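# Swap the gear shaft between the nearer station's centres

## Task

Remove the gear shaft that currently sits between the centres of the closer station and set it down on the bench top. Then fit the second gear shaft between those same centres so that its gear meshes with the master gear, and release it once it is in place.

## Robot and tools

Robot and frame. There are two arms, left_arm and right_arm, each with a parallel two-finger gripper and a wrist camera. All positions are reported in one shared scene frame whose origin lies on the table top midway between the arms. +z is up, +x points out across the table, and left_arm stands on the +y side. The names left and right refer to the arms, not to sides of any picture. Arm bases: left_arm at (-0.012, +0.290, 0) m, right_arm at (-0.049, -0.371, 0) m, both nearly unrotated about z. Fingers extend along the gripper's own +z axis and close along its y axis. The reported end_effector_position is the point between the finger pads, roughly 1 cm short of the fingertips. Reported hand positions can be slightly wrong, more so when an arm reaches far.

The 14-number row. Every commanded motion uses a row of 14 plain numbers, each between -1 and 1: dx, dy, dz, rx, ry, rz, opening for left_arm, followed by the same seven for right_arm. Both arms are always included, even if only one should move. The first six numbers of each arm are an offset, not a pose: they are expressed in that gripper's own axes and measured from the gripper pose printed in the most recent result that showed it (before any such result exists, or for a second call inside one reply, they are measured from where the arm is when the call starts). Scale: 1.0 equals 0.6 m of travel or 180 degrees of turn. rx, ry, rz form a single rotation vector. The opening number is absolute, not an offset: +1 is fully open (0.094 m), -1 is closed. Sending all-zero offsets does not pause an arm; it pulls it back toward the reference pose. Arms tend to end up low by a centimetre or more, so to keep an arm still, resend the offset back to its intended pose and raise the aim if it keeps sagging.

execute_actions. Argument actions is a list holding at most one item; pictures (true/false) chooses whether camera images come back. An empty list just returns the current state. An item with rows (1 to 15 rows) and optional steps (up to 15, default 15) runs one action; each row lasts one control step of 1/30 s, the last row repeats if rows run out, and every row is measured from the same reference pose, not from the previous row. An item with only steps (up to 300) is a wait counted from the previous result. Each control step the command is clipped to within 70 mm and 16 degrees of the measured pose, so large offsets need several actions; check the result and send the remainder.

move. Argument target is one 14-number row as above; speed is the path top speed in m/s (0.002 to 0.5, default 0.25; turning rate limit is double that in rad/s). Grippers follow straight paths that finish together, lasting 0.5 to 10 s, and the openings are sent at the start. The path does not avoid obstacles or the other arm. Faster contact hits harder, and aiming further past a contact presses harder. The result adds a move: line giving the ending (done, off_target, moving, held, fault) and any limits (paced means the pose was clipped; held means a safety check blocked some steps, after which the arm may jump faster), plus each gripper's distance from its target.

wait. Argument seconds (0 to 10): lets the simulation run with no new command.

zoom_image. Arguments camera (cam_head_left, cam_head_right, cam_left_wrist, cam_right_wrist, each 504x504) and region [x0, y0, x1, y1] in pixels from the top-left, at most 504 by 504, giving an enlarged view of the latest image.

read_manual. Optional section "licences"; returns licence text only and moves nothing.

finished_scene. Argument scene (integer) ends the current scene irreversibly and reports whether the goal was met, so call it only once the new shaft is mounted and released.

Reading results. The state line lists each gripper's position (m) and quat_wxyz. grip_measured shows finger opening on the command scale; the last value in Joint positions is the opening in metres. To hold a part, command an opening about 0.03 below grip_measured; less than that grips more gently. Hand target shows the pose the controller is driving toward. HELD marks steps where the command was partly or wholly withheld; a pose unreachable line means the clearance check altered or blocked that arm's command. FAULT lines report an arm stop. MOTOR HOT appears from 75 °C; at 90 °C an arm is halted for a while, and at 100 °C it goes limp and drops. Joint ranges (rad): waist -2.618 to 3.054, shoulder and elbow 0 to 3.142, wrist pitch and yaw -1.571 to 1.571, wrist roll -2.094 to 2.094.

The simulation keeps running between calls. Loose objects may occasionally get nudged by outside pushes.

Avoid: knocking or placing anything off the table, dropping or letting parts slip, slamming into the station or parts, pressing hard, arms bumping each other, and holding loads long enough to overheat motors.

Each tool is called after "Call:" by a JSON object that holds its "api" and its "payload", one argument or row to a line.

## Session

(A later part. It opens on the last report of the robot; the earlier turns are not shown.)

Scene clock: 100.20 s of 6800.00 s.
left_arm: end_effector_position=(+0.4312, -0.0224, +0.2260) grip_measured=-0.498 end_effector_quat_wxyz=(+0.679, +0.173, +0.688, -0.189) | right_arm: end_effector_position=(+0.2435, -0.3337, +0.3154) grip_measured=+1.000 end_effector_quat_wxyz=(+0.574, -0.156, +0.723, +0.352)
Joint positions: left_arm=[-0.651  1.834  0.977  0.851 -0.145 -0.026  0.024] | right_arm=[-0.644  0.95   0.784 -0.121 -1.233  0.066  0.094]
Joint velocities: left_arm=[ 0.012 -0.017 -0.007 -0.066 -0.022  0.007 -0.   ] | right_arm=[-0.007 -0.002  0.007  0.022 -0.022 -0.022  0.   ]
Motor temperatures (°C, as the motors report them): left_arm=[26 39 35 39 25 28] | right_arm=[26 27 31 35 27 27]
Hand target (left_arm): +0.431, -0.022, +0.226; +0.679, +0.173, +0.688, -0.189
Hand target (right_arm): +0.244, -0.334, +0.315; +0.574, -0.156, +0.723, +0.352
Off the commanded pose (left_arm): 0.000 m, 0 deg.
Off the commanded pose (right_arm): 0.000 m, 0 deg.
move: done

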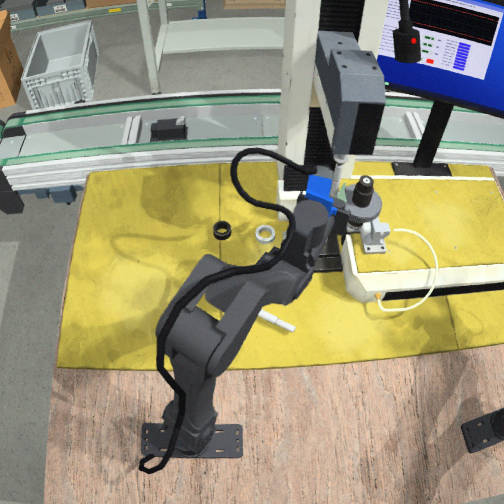

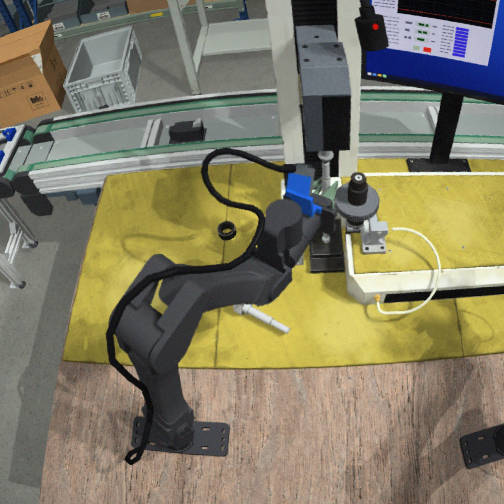

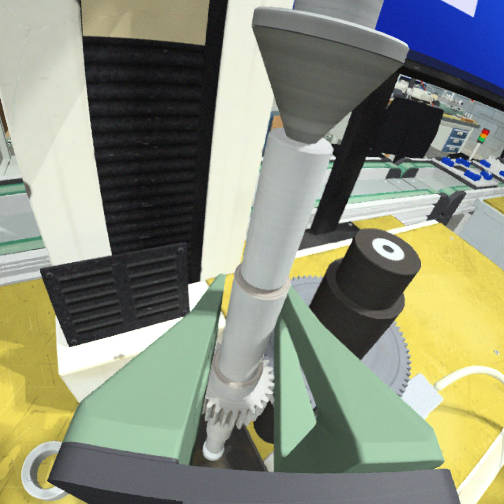

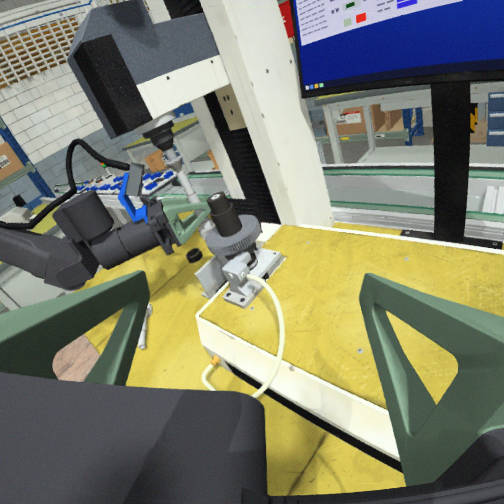

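Call:
{"api": "move", "payload": {
  "target": [0.012,-0.008,0.008,0,0,0,-0.45,0,0,0,0,0,0,1],
  "speed": 0.05
}}

Call:
{"api": "move", "payload": {
  "target": [0,0,0,0,0,0,-0.68,0,0,0,0,0,0,1]
}}

Call:
{"api": "move", "payload": {
  "target": [-0.03,0,0,0,0,0,-0.7,0,0,0,0,0,0,1],
  "speed": 0.03
}}

Scene clock: 105.93 s of 6800.00 s.
left_arm: end_effector_position=(+0.4335, -0.0234, +0.2168) grip_measured=-0.452 end_effector_quat_wxyz=(+0.676, +0.174, +0.692, -0.186) | right_arm: end_effector_position=(+0.2435, -0.3337, +0.3154) grip_measured=+1.000 end_effector_quat_wxyz=(+0.574, -0.156, +0.723, +0.352)
Joint positions: left_arm=[-0.651  1.858  0.977  0.864 -0.149 -0.026  0.026] | right_arm=[-0.644  0.95   0.784 -0.121 -1.233  0.066  0.094]
Joint velocities: left_arm=[ 0.002  0.007 -0.002  0.007 -0.007 -0.007  0.001] | right_arm=[-0.012  0.007  0.007 -0.022 -0.037  0.022  0.   ]
Motor temperatures (°C, as the motors report them): left_arm=[26 40 34 40 25 28] | right_arm=[26 27 31 35 27 27]
Hand target (left_arm): +0.433, -0.029, +0.219; +0.679, +0.173, +0.688, -0.189
Hand target (right_arm): +0.244, -0.334, +0.315; +0.574, -0.156, +0.723, +0.352
Off the commanded pose (left_arm): 0.006 m, 1 deg.
Off the commanded pose (right_arm): 0.000 m, 0 deg.
After step 90, 1.97 s passed at rest.
move: done

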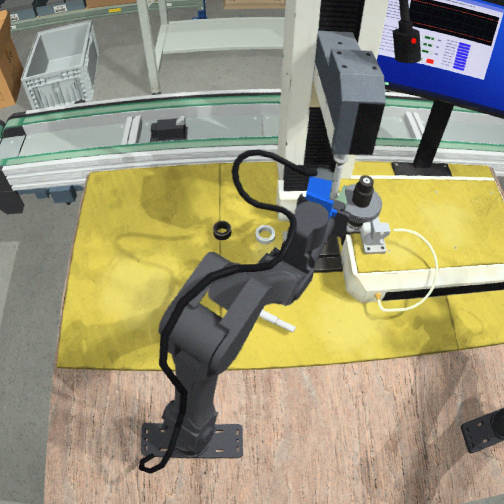

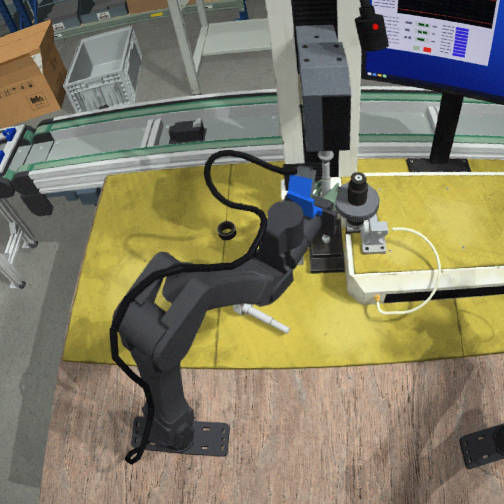

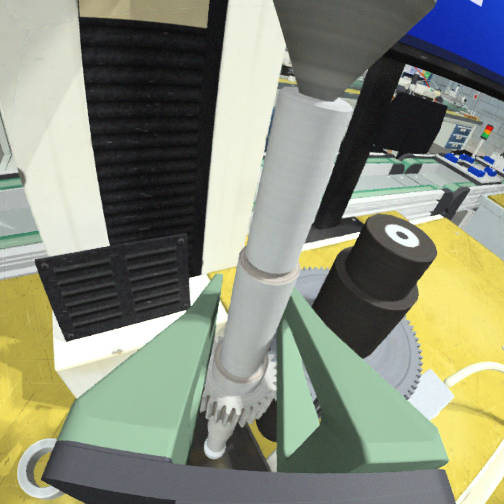

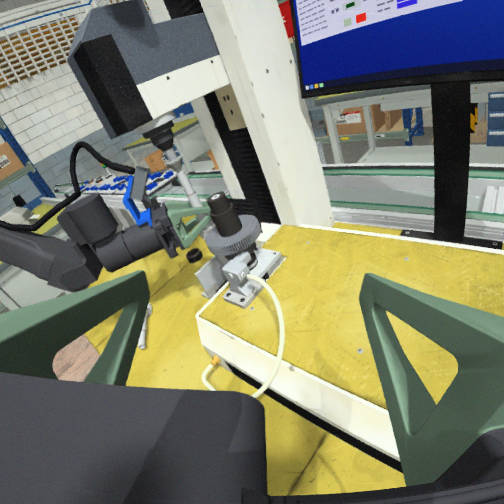

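Scene clock: 106.43 s of 6800.00 s.
left_arm: end_effector_position=(+0.4340, -0.0225, +0.2168) grip_measured=-0.627 end_effector_quat_wxyz=(+0.676, +0.172, +0.692, -0.185) | right_arm: end_effector_position=(+0.2435, -0.3337, +0.3154) grip_measured=+1.000 end_effector_quat_wxyz=(+0.574, -0.156, +0.723, +0.352)
Joint positions: left_arm=[-0.65   1.858  0.977  0.864 -0.152 -0.026  0.018] | right_arm=[-0.644  0.95   0.784 -0.121 -1.233  0.066  0.094]
Joint velocities: left_arm=[-0.007  0.012 -0.007 -0.081 -0.022 -0.051  0.   ] | right_arm=[-0.007  0.002  0.002 -0.081 -0.051 -0.007  0.   ]
Motor temperatures (°C, as the motors report them): left_arm=[26 40 34 40 25 28] | right_arm=[26 27 31 35 27 27]
Hand target (left_arm): +0.434, -0.023, +0.217; +0.676, +0.174, +0.692, -0.186
Hand target (right_arm): +0.244, -0.334, +0.315; +0.574, -0.156, +0.723, +0.352
Off the commanded pose (left_arm): 0.001 m, 0 deg.
Off the commanded pose (right_arm): 0.000 m, 0 deg.
move: done

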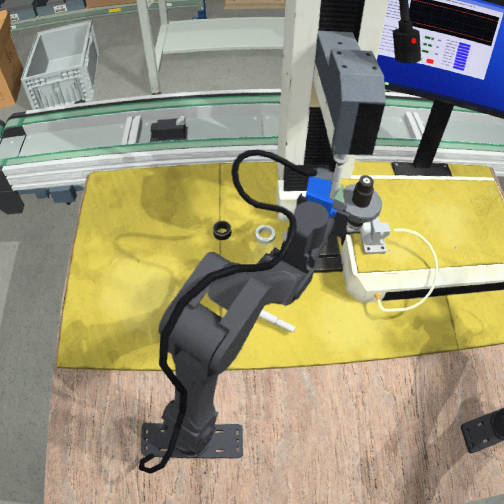

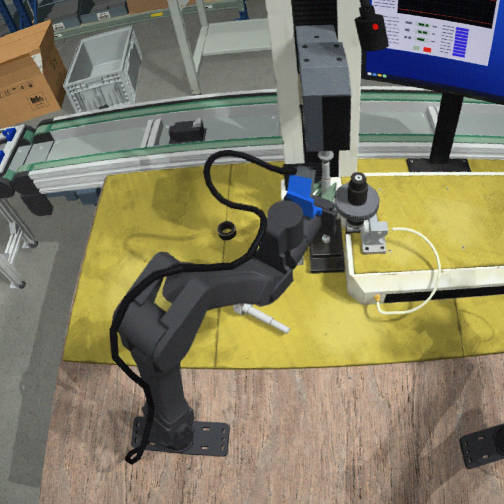

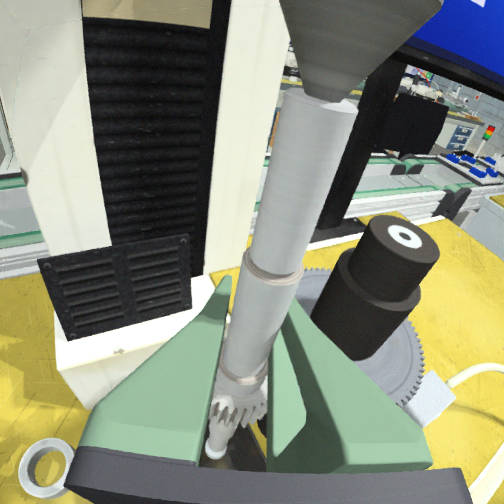

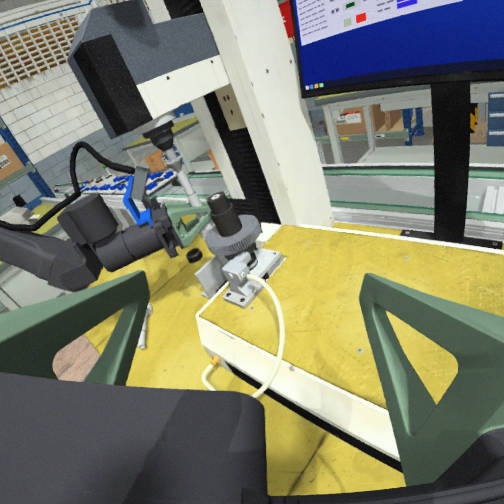

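Scene clock: 107.27 s of 6800.00 s.
left_arm: end_effector_position=(+0.4344, -0.0228, +0.2165) grip_measured=-0.627 end_effector_quat_wxyz=(+0.668, +0.175, +0.700, -0.182) | right_arm: end_effector_position=(+0.2435, -0.3337, +0.3154) grip_measured=+1.000 end_effector_quat_wxyz=(+0.574, -0.156, +0.723, +0.352)
Joint positions: left_arm=[-0.65   1.845  0.99   0.813 -0.152 -0.028  0.018] | right_arm=[-0.644  0.95   0.784 -0.121 -1.233  0.066  0.094]
Joint velocities: left_arm=[ 0.017 -0.002  0.002 -0.022 -0.139 -0.007  0.   ] | right_arm=[ 0.007 -0.002 -0.002 -0.022  0.022 -0.037  0.   ]
Motor temperatures (°C, as the motors report them): left_arm=[26 40 34 40 25 28] | right_arm=[26 27 31 35 27 27]
Hand target (left_arm): +0.434, -0.022, +0.235; +0.676, +0.172, +0.692, -0.185
Hand target (right_arm): +0.244, -0.334, +0.315; +0.574, -0.156, +0.723, +0.352
Off the commanded pose (left_arm): 0.018 m, 1 deg.
Off the commanded pose (right_arm): 0.000 m, 0 deg.
move: off_target (left_arm)

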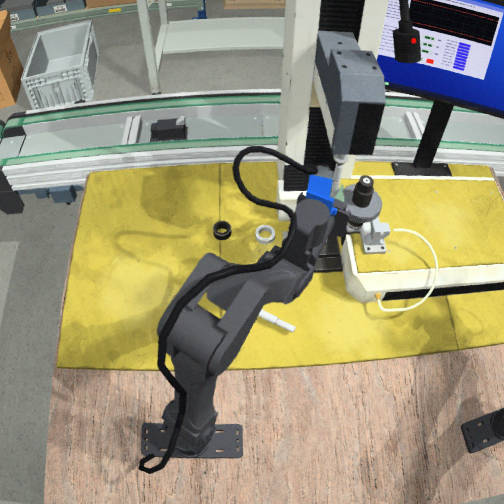

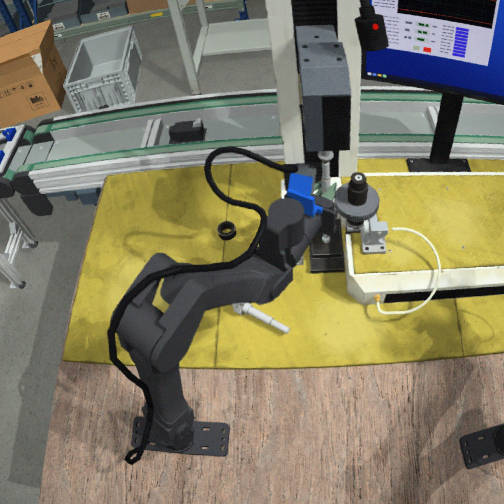

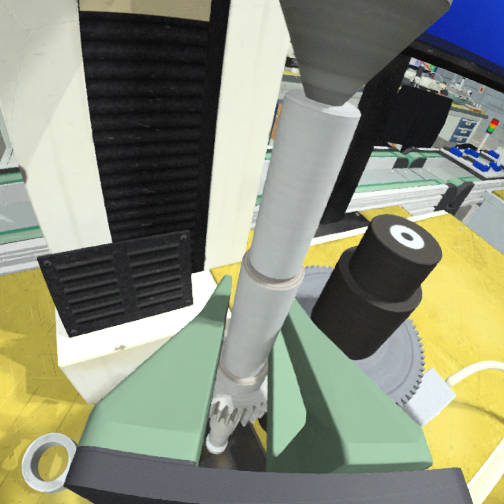

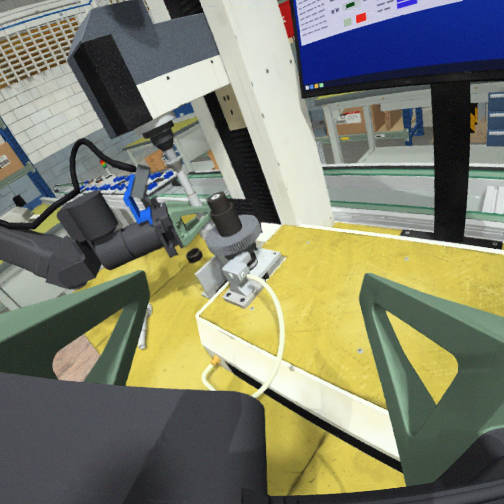

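Preloaded; push harder with pitch-up compensation.

Call:
{"api": "move", "payload": {
  "target": [-0.07,0,0,0,0.04,0,-0.7,0,0,0,0,0,0,1],
  "speed": 0.03
}}

Scene clock: 114.67 s of 6800.00 s.
left_arm: end_effector_position=(+0.4376, -0.0248, +0.2145) grip_measured=-0.627 end_effector_quat_wxyz=(+0.592, +0.193, +0.767, -0.157) | right_arm: end_effector_position=(+0.2435, -0.3337, +0.3154) grip_measured=+1.000 end_effector_quat_wxyz=(+0.574, -0.156, +0.723, +0.352)
Joint positions: left_arm=[-0.649  1.79   1.144  0.39  -0.151 -0.051  0.018] | right_arm=[-0.644  0.95   0.784 -0.121 -1.233  0.066  0.094]
Joint velocities: left_arm=[-0.012 -0.002  0.002  0.022 -0.037  0.022  0.   ] | right_arm=[-0.007 -0.007 -0.002 -0.022  0.007  0.007  0.   ]
Motor temperatures (°C, as the motors report them): left_arm=[26 44 35 40 25 28] | right_arm=[26 27 31 35 27 27]
Hand target (left_arm): +0.436, -0.023, +0.258; +0.623, +0.186, +0.741, -0.169
Hand target (right_arm): +0.244, -0.334, +0.315; +0.574, -0.156, +0.723, +0.352
Off the commanded pose (left_arm): 0.044 m, 5 deg.
Off the commanded pose (right_arm): 0.000 m, 0 deg.
After step 90, 2.07 s passed at rest.
move: off_target (left_arm)

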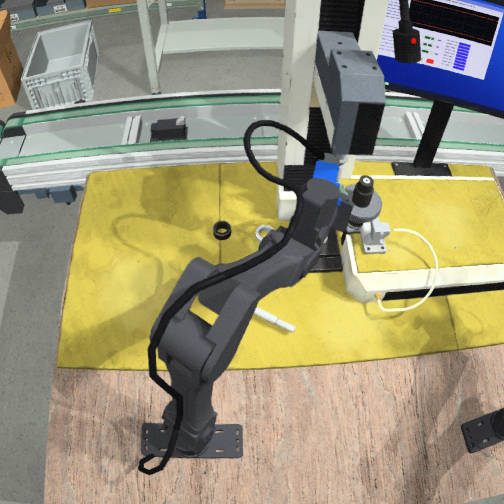

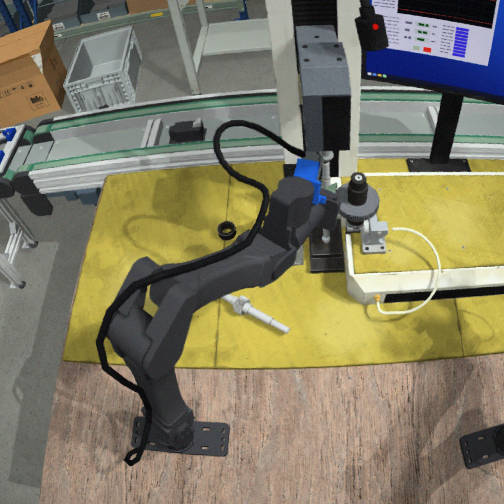

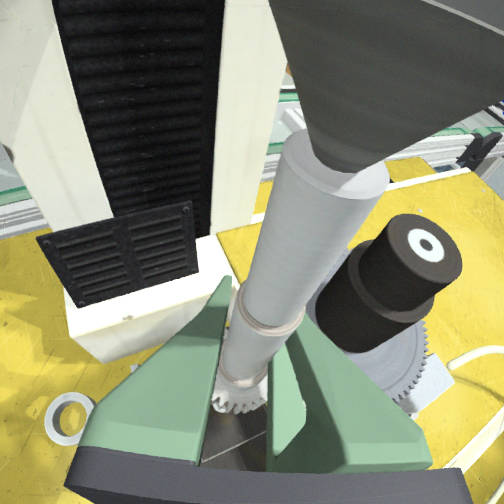

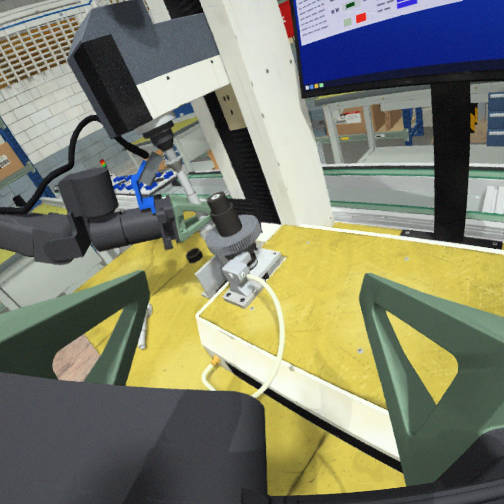

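Call:
{"api": "move", "payload": {
  "target": [0,0,0,0,-0.078,0,-0.7,0,0,0,0,0,0,1],
  "speed": 0.05
}}

Call:
{"api": "move", "payload": {
  "target": [-0.07,0,0,0,-0.06,0,-0.7,0,0,0,0,0,0,1],
  "speed": 0.03
}}

Scene clock: 123.30 s of 6800.00 s.
left_arm: end_effector_position=(+0.4347, -0.0226, +0.2172) grip_measured=-0.627 end_effector_quat_wxyz=(+0.675, +0.174, +0.694, -0.183) | right_arm: end_effector_position=(+0.2435, -0.3337, +0.3154) grip_measured=+1.000 end_effector_quat_wxyz=(+0.574, -0.156, +0.723, +0.352)
Joint positions: left_arm=[-0.649  1.855  0.983  0.85  -0.151 -0.023  0.018] | right_arm=[-0.644  0.95   0.784 -0.121 -1.233  0.066  0.094]
Joint velocities: left_arm=[ 0.007 -0.017  0.002 -0.125 -0.007  0.022  0.   ] | right_arm=[ 0.002 -0.002  0.002  0.007 -0.007  0.007  0.   ]
Motor temperatures (°C, as the motors report them): left_arm=[26 47 35 41 25 28] | right_arm=[26 27 31 35 27 27]
Hand target (left_arm): +0.437, -0.024, +0.214; +0.680, +0.173, +0.689, -0.181
Hand target (right_arm): +0.244, -0.334, +0.315; +0.574, -0.156, +0.723, +0.352
Off the commanded pose (left_arm): 0.005 m, 1 deg.
Off the commanded pose (right_arm): 0.000 m, 0 deg.
After step 90, 2.90 s passed at rest.
move: done

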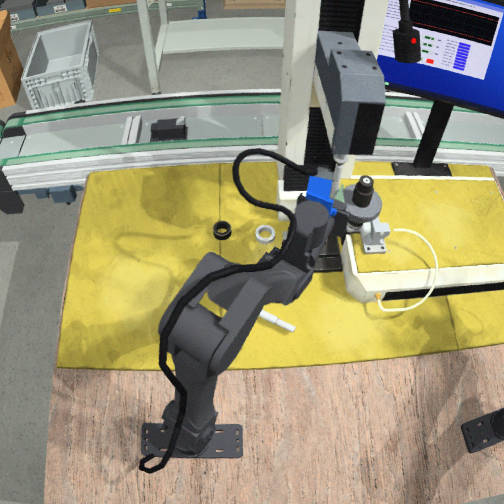

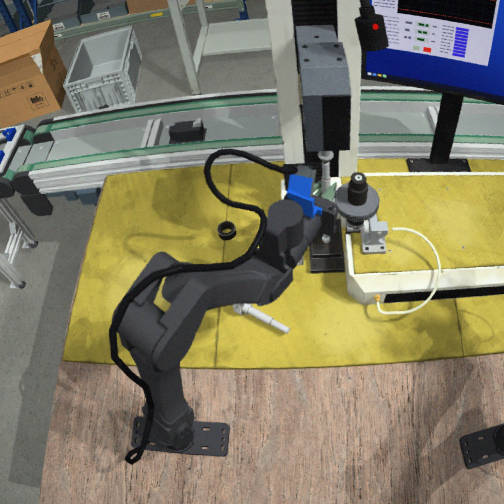

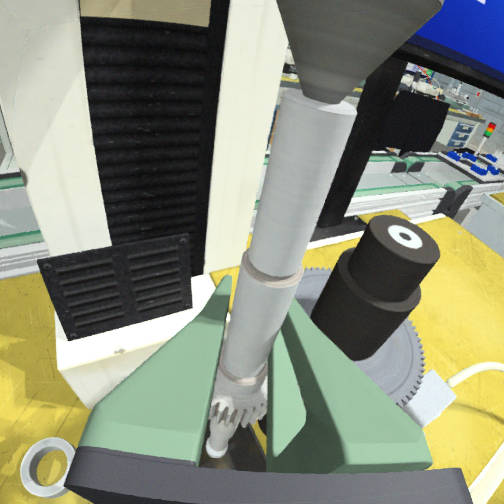

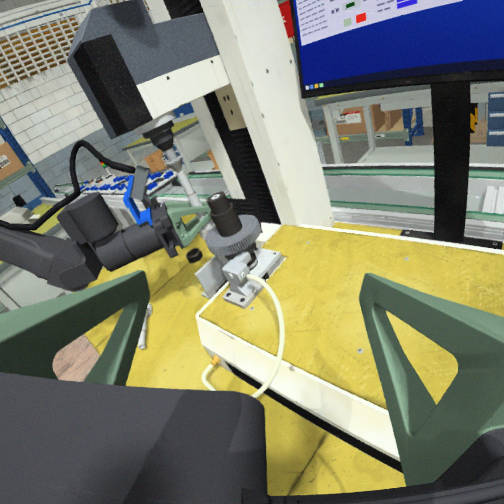

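Scene clock: 126.67 s of 6800.00 s.
left_arm: end_effector_position=(+0.4339, -0.0221, +0.2195) grip_measured=-0.627 end_effector_quat_wxyz=(+0.691, +0.171, +0.677, -0.187) | right_arm: end_effector_position=(+0.2435, -0.3337, +0.3154) grip_measured=+1.000 end_effector_quat_wxyz=(+0.574, -0.156, +0.723, +0.352)
Joint positions: left_arm=[-0.649  1.876  0.963  0.938 -0.15  -0.013  0.018] | right_arm=[-0.644  0.95   0.784 -0.121 -1.233  0.066  0.094]
Joint velocities: left_arm=[-0.007 -0.007 -0.012  0.051 -0.007 -0.022 -0.001] | right_arm=[-0.007 -0.002 -0.002 -0.066  0.051 -0.007  0.   ]
Motor temperatures (°C, as the motors report them): left_arm=[26 47 35 43 25 28] | right_arm=[26 27 31 35 27 27]
Hand target (left_arm): +0.434, -0.021, +0.258; +0.735, +0.156, +0.629, -0.199
Hand target (right_arm): +0.244, -0.334, +0.315; +0.574, -0.156, +0.723, +0.352
Off the commanded pose (left_arm): 0.040 m, 8 deg.
Off the commanded pose (right_arm): 0.000 m, 0 deg.
move: off_target (left_arm)

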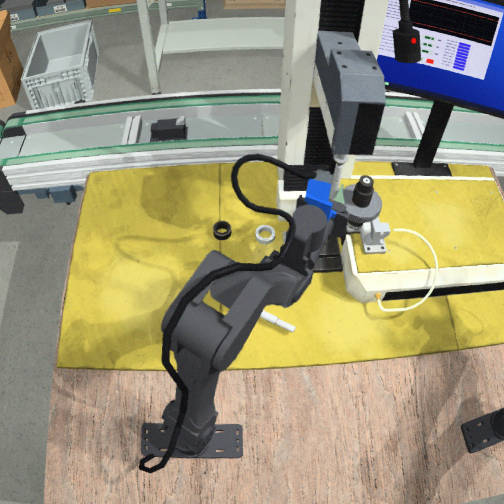

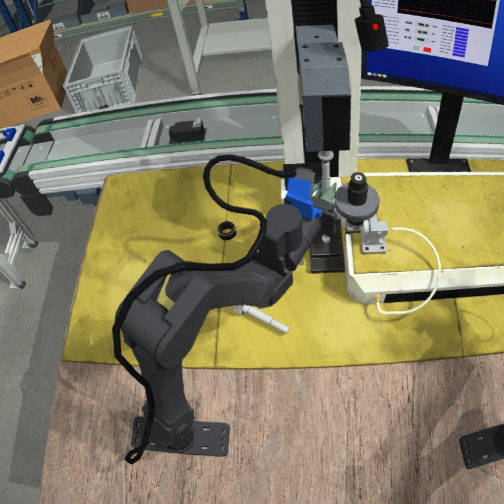

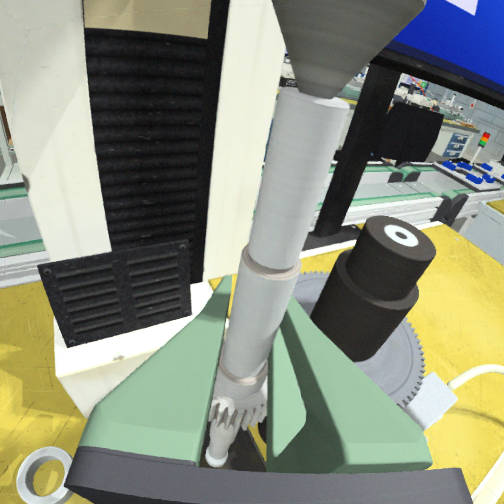

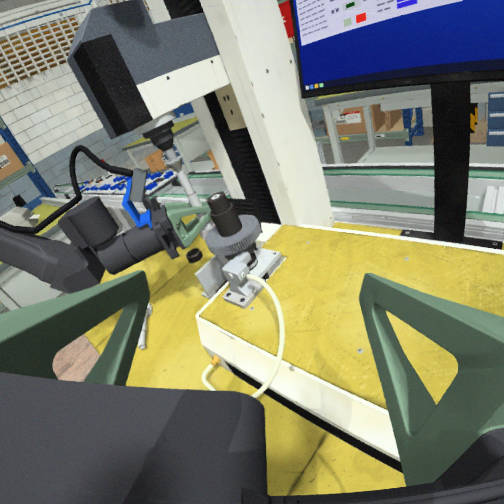

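Call:
{"api": "move", "payload": {
  "target": [-0.115,0,0,0,-0.075,0,-0.72,0,0,0,0,0,0,1],
  "speed": 0.05
}}

Call:
{"api": "zoom_image", "payload": {
  "camera": "cam_right_wrist",
  "region": [60, 20, 300, 260]
}}

Scene clock: 134.47 s of 6800.00 s.
left_arm: end_effector_position=(+0.4336, -0.0222, +0.2210) grip_measured=-0.627 end_effector_quat_wxyz=(+0.694, +0.173, +0.674, -0.186) | right_arm: end_effector_position=(+0.2435, -0.3337, +0.3154) grip_measured=+1.000 end_effector_quat_wxyz=(+0.574, -0.156, +0.723, +0.352)
Joint positions: left_arm=[-0.649  1.876  0.962  0.946 -0.148 -0.006  0.018] | right_arm=[-0.644  0.95   0.784 -0.121 -1.233  0.066  0.094]
Joint velocities: left_arm=[ 0.007 -0.027  0.017 -0.11   0.022 -0.095 -0.   ] | right_arm=[-0.017 -0.007  0.007  0.095  0.095  0.051  0.   ]
Motor temperatures (°C, as the motors report them): left_arm=[26 47 35 47 25 28] | right_arm=[26 27 31 35 27 27]
Hand target (left_arm): +0.428, -0.018, +0.286; +0.762, +0.148, +0.596, -0.206
Hand target (right_arm): +0.244, -0.334, +0.315; +0.574, -0.156, +0.723, +0.352
Off the commanded pose (left_arm): 0.068 m, 13 deg.
Off the commanded pose (right_arm): 0.000 m, 0 deg.
After step 90, 2.20 s passed at rest.
move: off_target (left_arm)

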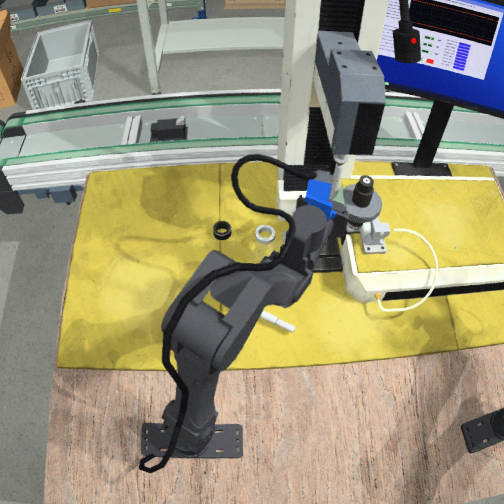

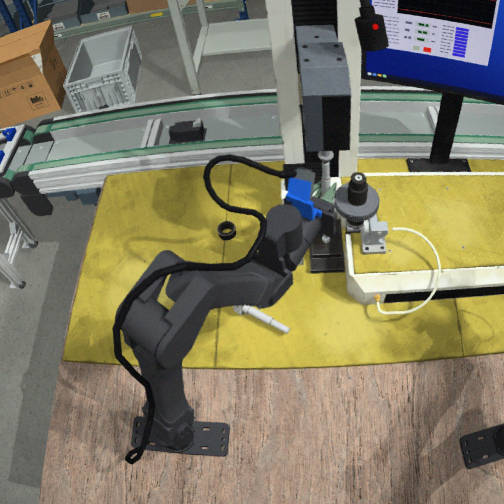

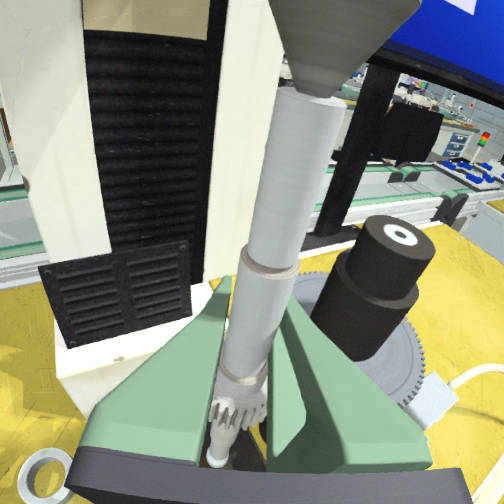

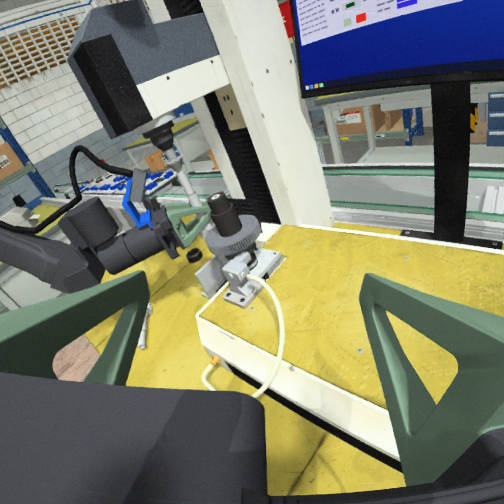

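Region (60, 20, 300, 260) of cam_right_wrist's 504x504 image, scaled by 2.100, with more detail than that image has.

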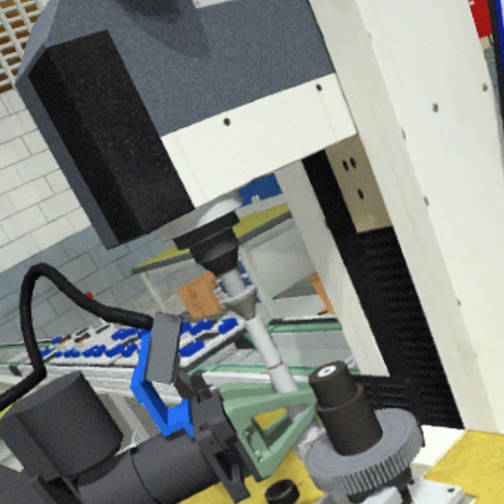

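Call:
{"api": "move", "payload": {
  "target": [0,0,0,0,0.01,0,-0.7,0.01,0.08,0.44,-0.15,-0.005,-0.112,0.1],
  "speed": 0.15
}}

Scene clock: 157.33 s of 6800.00 s.
left_arm: end_effector_position=(+0.4335, -0.0222, +0.2169) grip_measured=-0.627 end_effector_quat_wxyz=(+0.688, +0.173, +0.680, -0.187) | right_arm: end_effector_position=(+0.4040, -0.1232, +0.2873) grip_measured=+0.102 end_effector_quat_wxyz=(+0.574, -0.393, +0.591, +0.408)
Joint positions: left_arm=[-0.649  1.875  0.961  0.93  -0.148 -0.014  0.018] | right_arm=[ 0.042  1.838  1.261  0.562 -1.001  0.018  0.052]
Joint velocities: left_arm=[-0.012 -0.022  0.007 -0.081 -0.051 -0.007  0.001] | right_arm=[-0.017 -0.012  0.017 -0.007  0.022 -0.007  0.   ]
Motor temperatures (°C, as the motors report them): left_arm=[26 50 36 60 25 28] | right_arm=[26 28 32 35 27 27]
Hand target (left_arm): +0.434, -0.022, +0.221; +0.684, +0.176, +0.684, -0.183
Hand target (right_arm): +0.404, -0.119, +0.299; +0.581, -0.404, +0.577, +0.406
Off the commanded pose (left_arm): 0.004 m, 1 deg.
Off the commanded pose (right_arm): 0.015 m, 2 deg.
After step 90, 17.40 s passed at rest.
move: off_target (right_arm)

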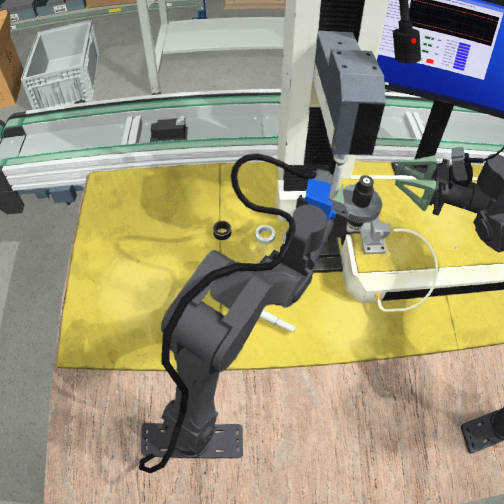

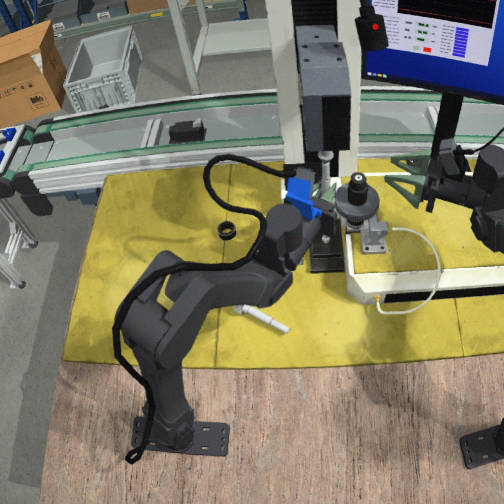

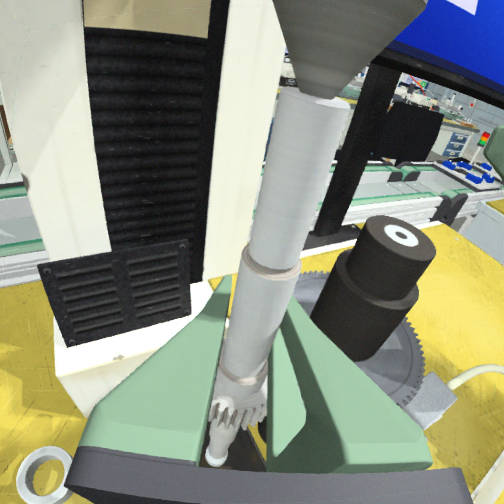

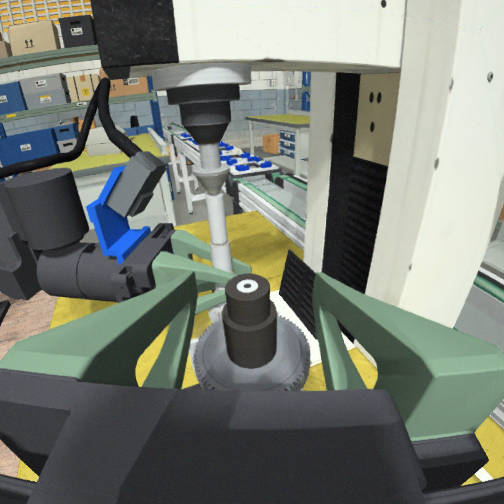

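Call:
{"api": "move", "payload": {
  "target": [0,0,0,0,0,0,-0.7,-0.025,0,0,-0.111,-0.01,0,0],
  "speed": 0.15
}}

Call:
{"api": "move", "payload": {
  "target": [0,0,0,0,0,0,-0.7,-0.01,0,0.09,0,0,0,0],
  "speed": 0.1
}}

Scene clock: 169.07 s of 6800.00 s.
left_arm: end_effector_position=(+0.4335, -0.0222, +0.2171) grip_measured=-0.627 end_effector_quat_wxyz=(+0.688, +0.172, +0.680, -0.187) | right_arm: end_effector_position=(+0.4000, -0.1201, +0.2944) grip_measured=+0.002 end_effector_quat_wxyz=(+0.500, -0.477, +0.508, +0.515)
Joint positions: left_arm=[-0.649  1.875  0.961  0.931 -0.148 -0.015  0.018] | right_arm=[-0.001  2.051  1.509  0.709 -1.391  0.21   0.047]
Joint velocities: left_arm=[-0.002 -0.002  0.002 -0.007  0.007  0.007  0.   ] | right_arm=[-0.007  0.002  0.017  0.066 -0.007  0.066 -0.001]
Motor temperatures (°C, as the motors report them): left_arm=[26 50 35 52 25 28] | right_arm=[27 31 34 35 27 27]
Hand target (left_arm): +0.433, -0.022, +0.217; +0.688, +0.173, +0.680, -0.187
Hand target (right_arm): +0.404, -0.124, +0.301; +0.507, -0.480, +0.502, +0.510
Off the commanded pose (left_arm): 0.000 m, 0 deg.
Off the commanded pose (right_arm): 0.010 m, 1 deg.
After step 90, 6.90 s passed at rest.
move: done

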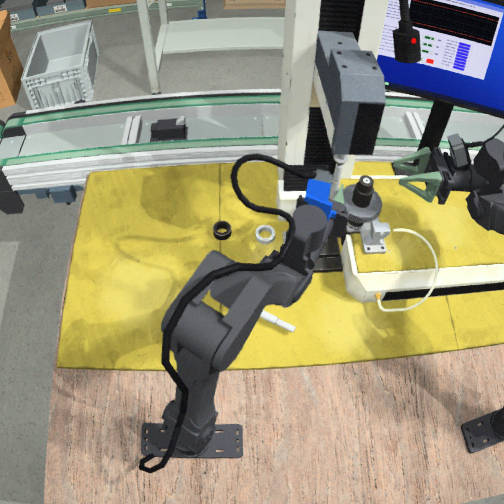

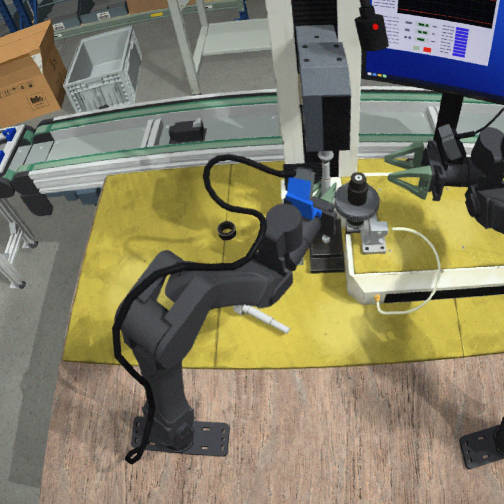

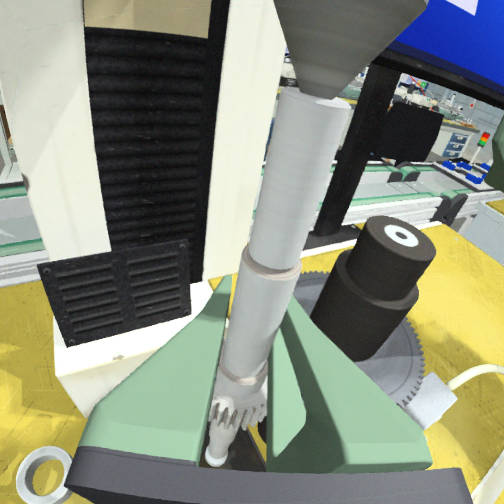

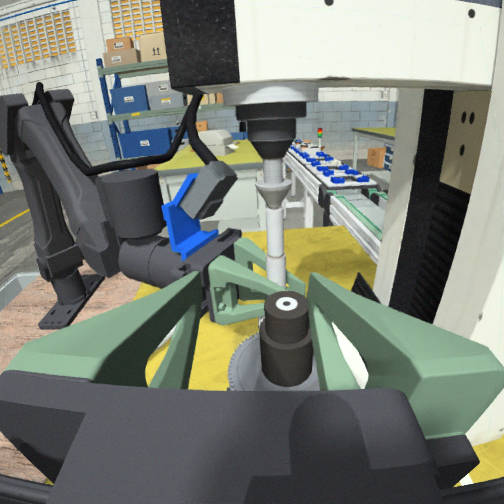

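Scene clock: 170.07 s of 6800.00 s.
left_arm: end_effector_position=(+0.4335, -0.0222, +0.2171) grip_measured=-0.627 end_effector_quat_wxyz=(+0.688, +0.172, +0.680, -0.187) | right_arm: end_effector_position=(+0.3974, -0.0694, +0.2974) grip_measured=+0.002 end_effector_quat_wxyz=(+0.497, -0.476, +0.507, +0.518)
Joint positions: left_arm=[-0.649  1.875  0.961  0.931 -0.148 -0.016  0.018] | right_arm=[ 0.108  2.078  1.575  0.617 -1.289  0.161  0.047]
Joint velocities: left_arm=[ 0.017  0.007  0.012  0.007 -0.007 -0.022 -0.001] | right_arm=[-0.012  0.002 -0.002 -0.007 -0.051 -0.037 -0.   ]
Motor temperatures (°C, as the motors report them): left_arm=[26 50 35 52 25 28] | right_arm=[27 31 34 35 27 27]
Hand target (left_arm): +0.433, -0.022, +0.217; +0.688, +0.172, +0.680, -0.187
Hand target (right_arm): +0.401, -0.066, +0.302; +0.501, -0.476, +0.507, +0.515
Off the commanded pose (left_arm): 0.000 m, 0 deg.
Off the commanded pose (right_arm): 0.007 m, 0 deg.
move: done

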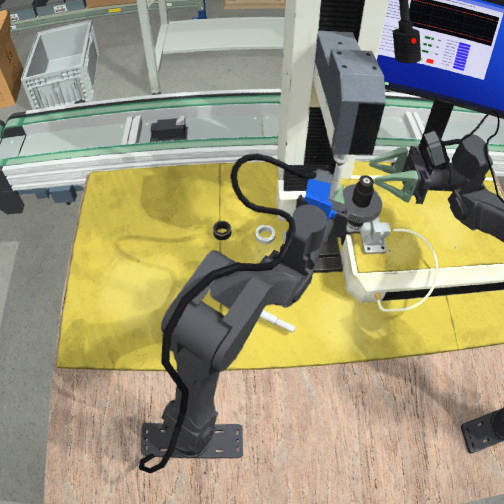

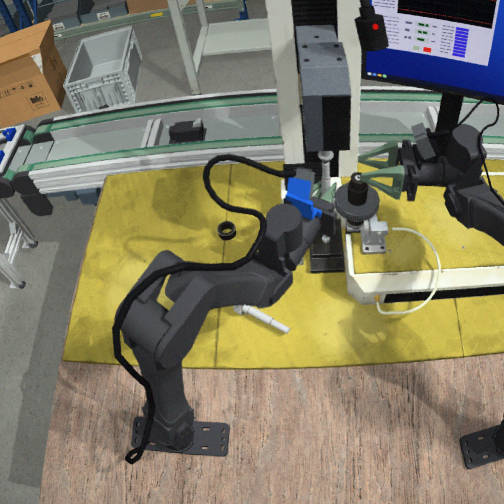

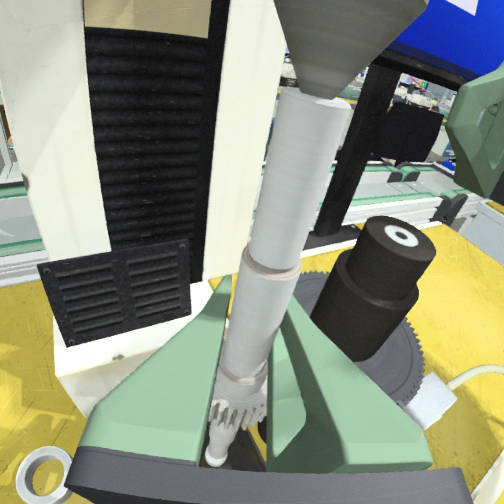

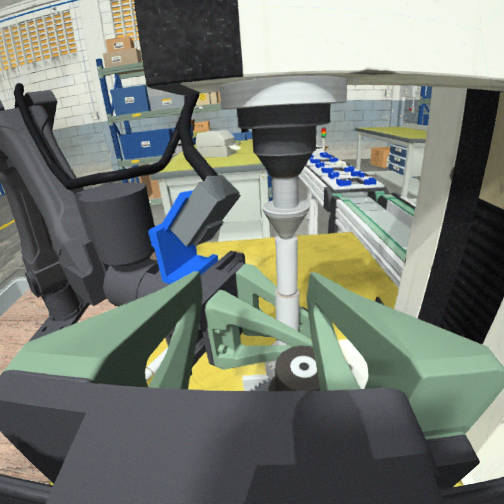

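Call:
{"api": "move", "payload": {
  "target": [0,0,0,0,0,0,-0.7,-0.02,-0.048,0.09,0,0,0,0],
  "speed": 0.1
}}

Scene clock: 177.30 s of 6800.00 s.
left_arm: end_effector_position=(+0.4335, -0.0222, +0.2171) grip_measured=-0.627 end_effector_quat_wxyz=(+0.688, +0.172, +0.680, -0.187) | right_arm: end_effector_position=(+0.4259, -0.0204, +0.3037) grip_measured=+0.002 end_effector_quat_wxyz=(+0.495, -0.475, +0.508, +0.521)
Joint positions: left_arm=[-0.649  1.875  0.961  0.931 -0.148 -0.016  0.018] | right_arm=[ 0.186  2.242  1.865  0.473 -1.213  0.149  0.047]
Joint velocities: left_arm=[-0.002  0.012  0.007  0.007 -0.051  0.081  0.   ] | right_arm=[ 0.007 -0.002  0.007 -0.007 -0.007  0.037  0.   ]
Motor temperatures (°C, as the motors report them): left_arm=[26 49 35 51 25 28] | right_arm=[27 33 34 35 27 27]
Hand target (left_arm): +0.433, -0.022, +0.217; +0.688, +0.172, +0.680, -0.187
Hand target (right_arm): +0.427, -0.017, +0.309; +0.498, -0.476, +0.507, +0.518
Off the commanded pose (left_arm): 0.000 m, 0 deg.
Off the commanded pose (right_arm): 0.008 m, 0 deg.
After step 90, 3.13 s passed at rest.
move: done

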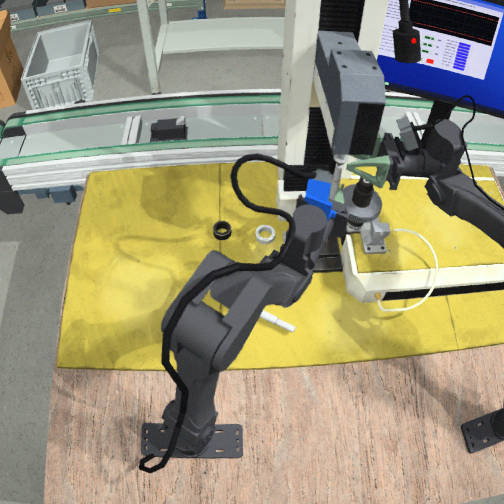

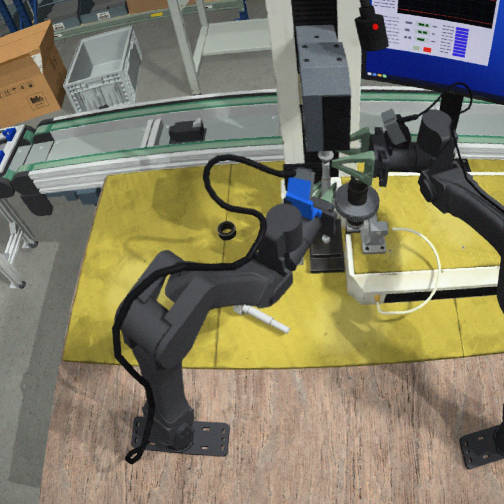

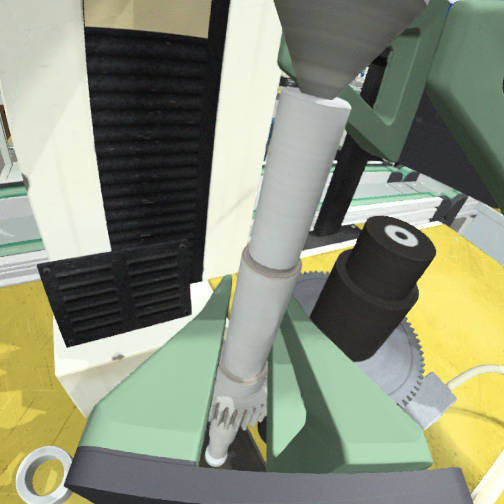

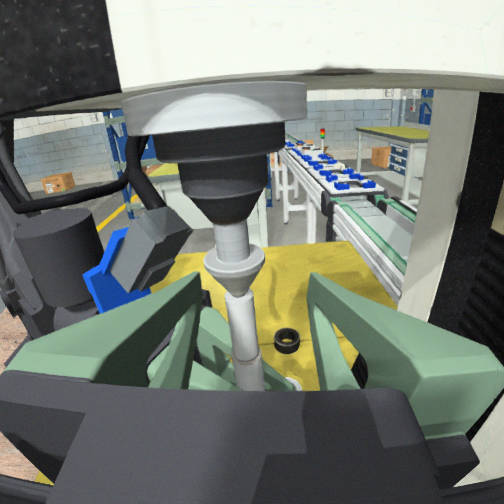

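Call:
{"api": "move", "payload": {
  "target": [0,0,0,0,0,0,-0.7,-0.006,0.017,0.045,0,0,0,0],
  "speed": 0.06
}}

Scene clock: 183.03 s of 6800.00 s.
left_arm: end_effector_position=(+0.4335, -0.0222, +0.2171) grip_measured=-0.627 end_effector_quat_wxyz=(+0.688, +0.172, +0.680, -0.187) | right_arm: end_effector_position=(+0.4153, +0.0038, +0.3032) grip_measured=+0.002 end_effector_quat_wxyz=(+0.492, -0.474, +0.508, +0.524)
Joint positions: left_arm=[-0.649  1.875  0.961  0.931 -0.148 -0.016  0.018] | right_arm=[ 0.238  2.242  1.865  0.464 -1.168  0.146  0.047]
Joint velocities: left_arm=[-0.017 -0.002  0.012  0.051 -0.037  0.037 -0.001] | right_arm=[0.002 0.007 0.002 0.007 0.051 0.022 0.   ]
Motor temperatures (°C, as the motors report them): left_arm=[26 49 35 50 25 28] | right_arm=[27 35 35 35 27 27]
Hand target (left_arm): +0.433, -0.022, +0.217; +0.688, +0.172, +0.680, -0.187
Hand target (right_arm): +0.416, +0.006, +0.309; +0.496, -0.474, +0.508, +0.521
Off the commanded pose (left_arm): 0.000 m, 0 deg.
Off the commanded pose (right_arm): 0.006 m, 1 deg.
After step 90, 1.93 s passed at rest.
move: done

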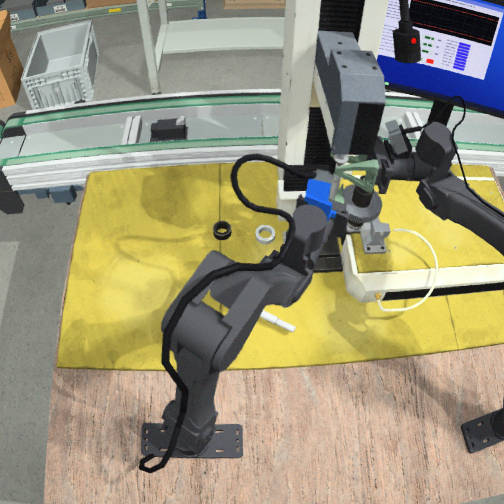

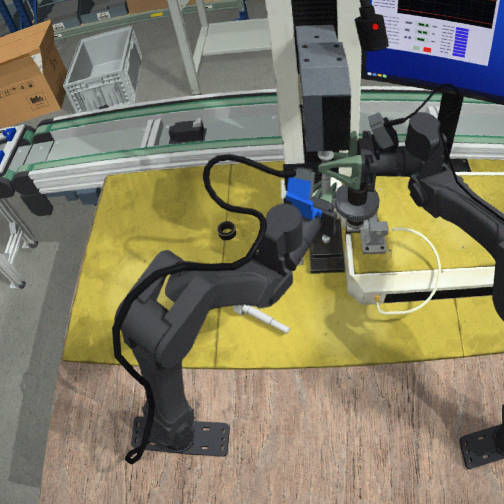

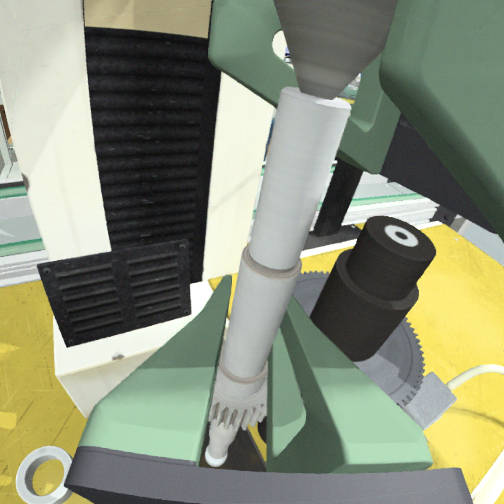

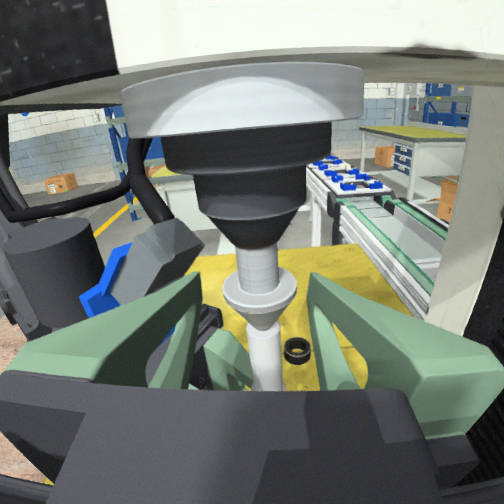

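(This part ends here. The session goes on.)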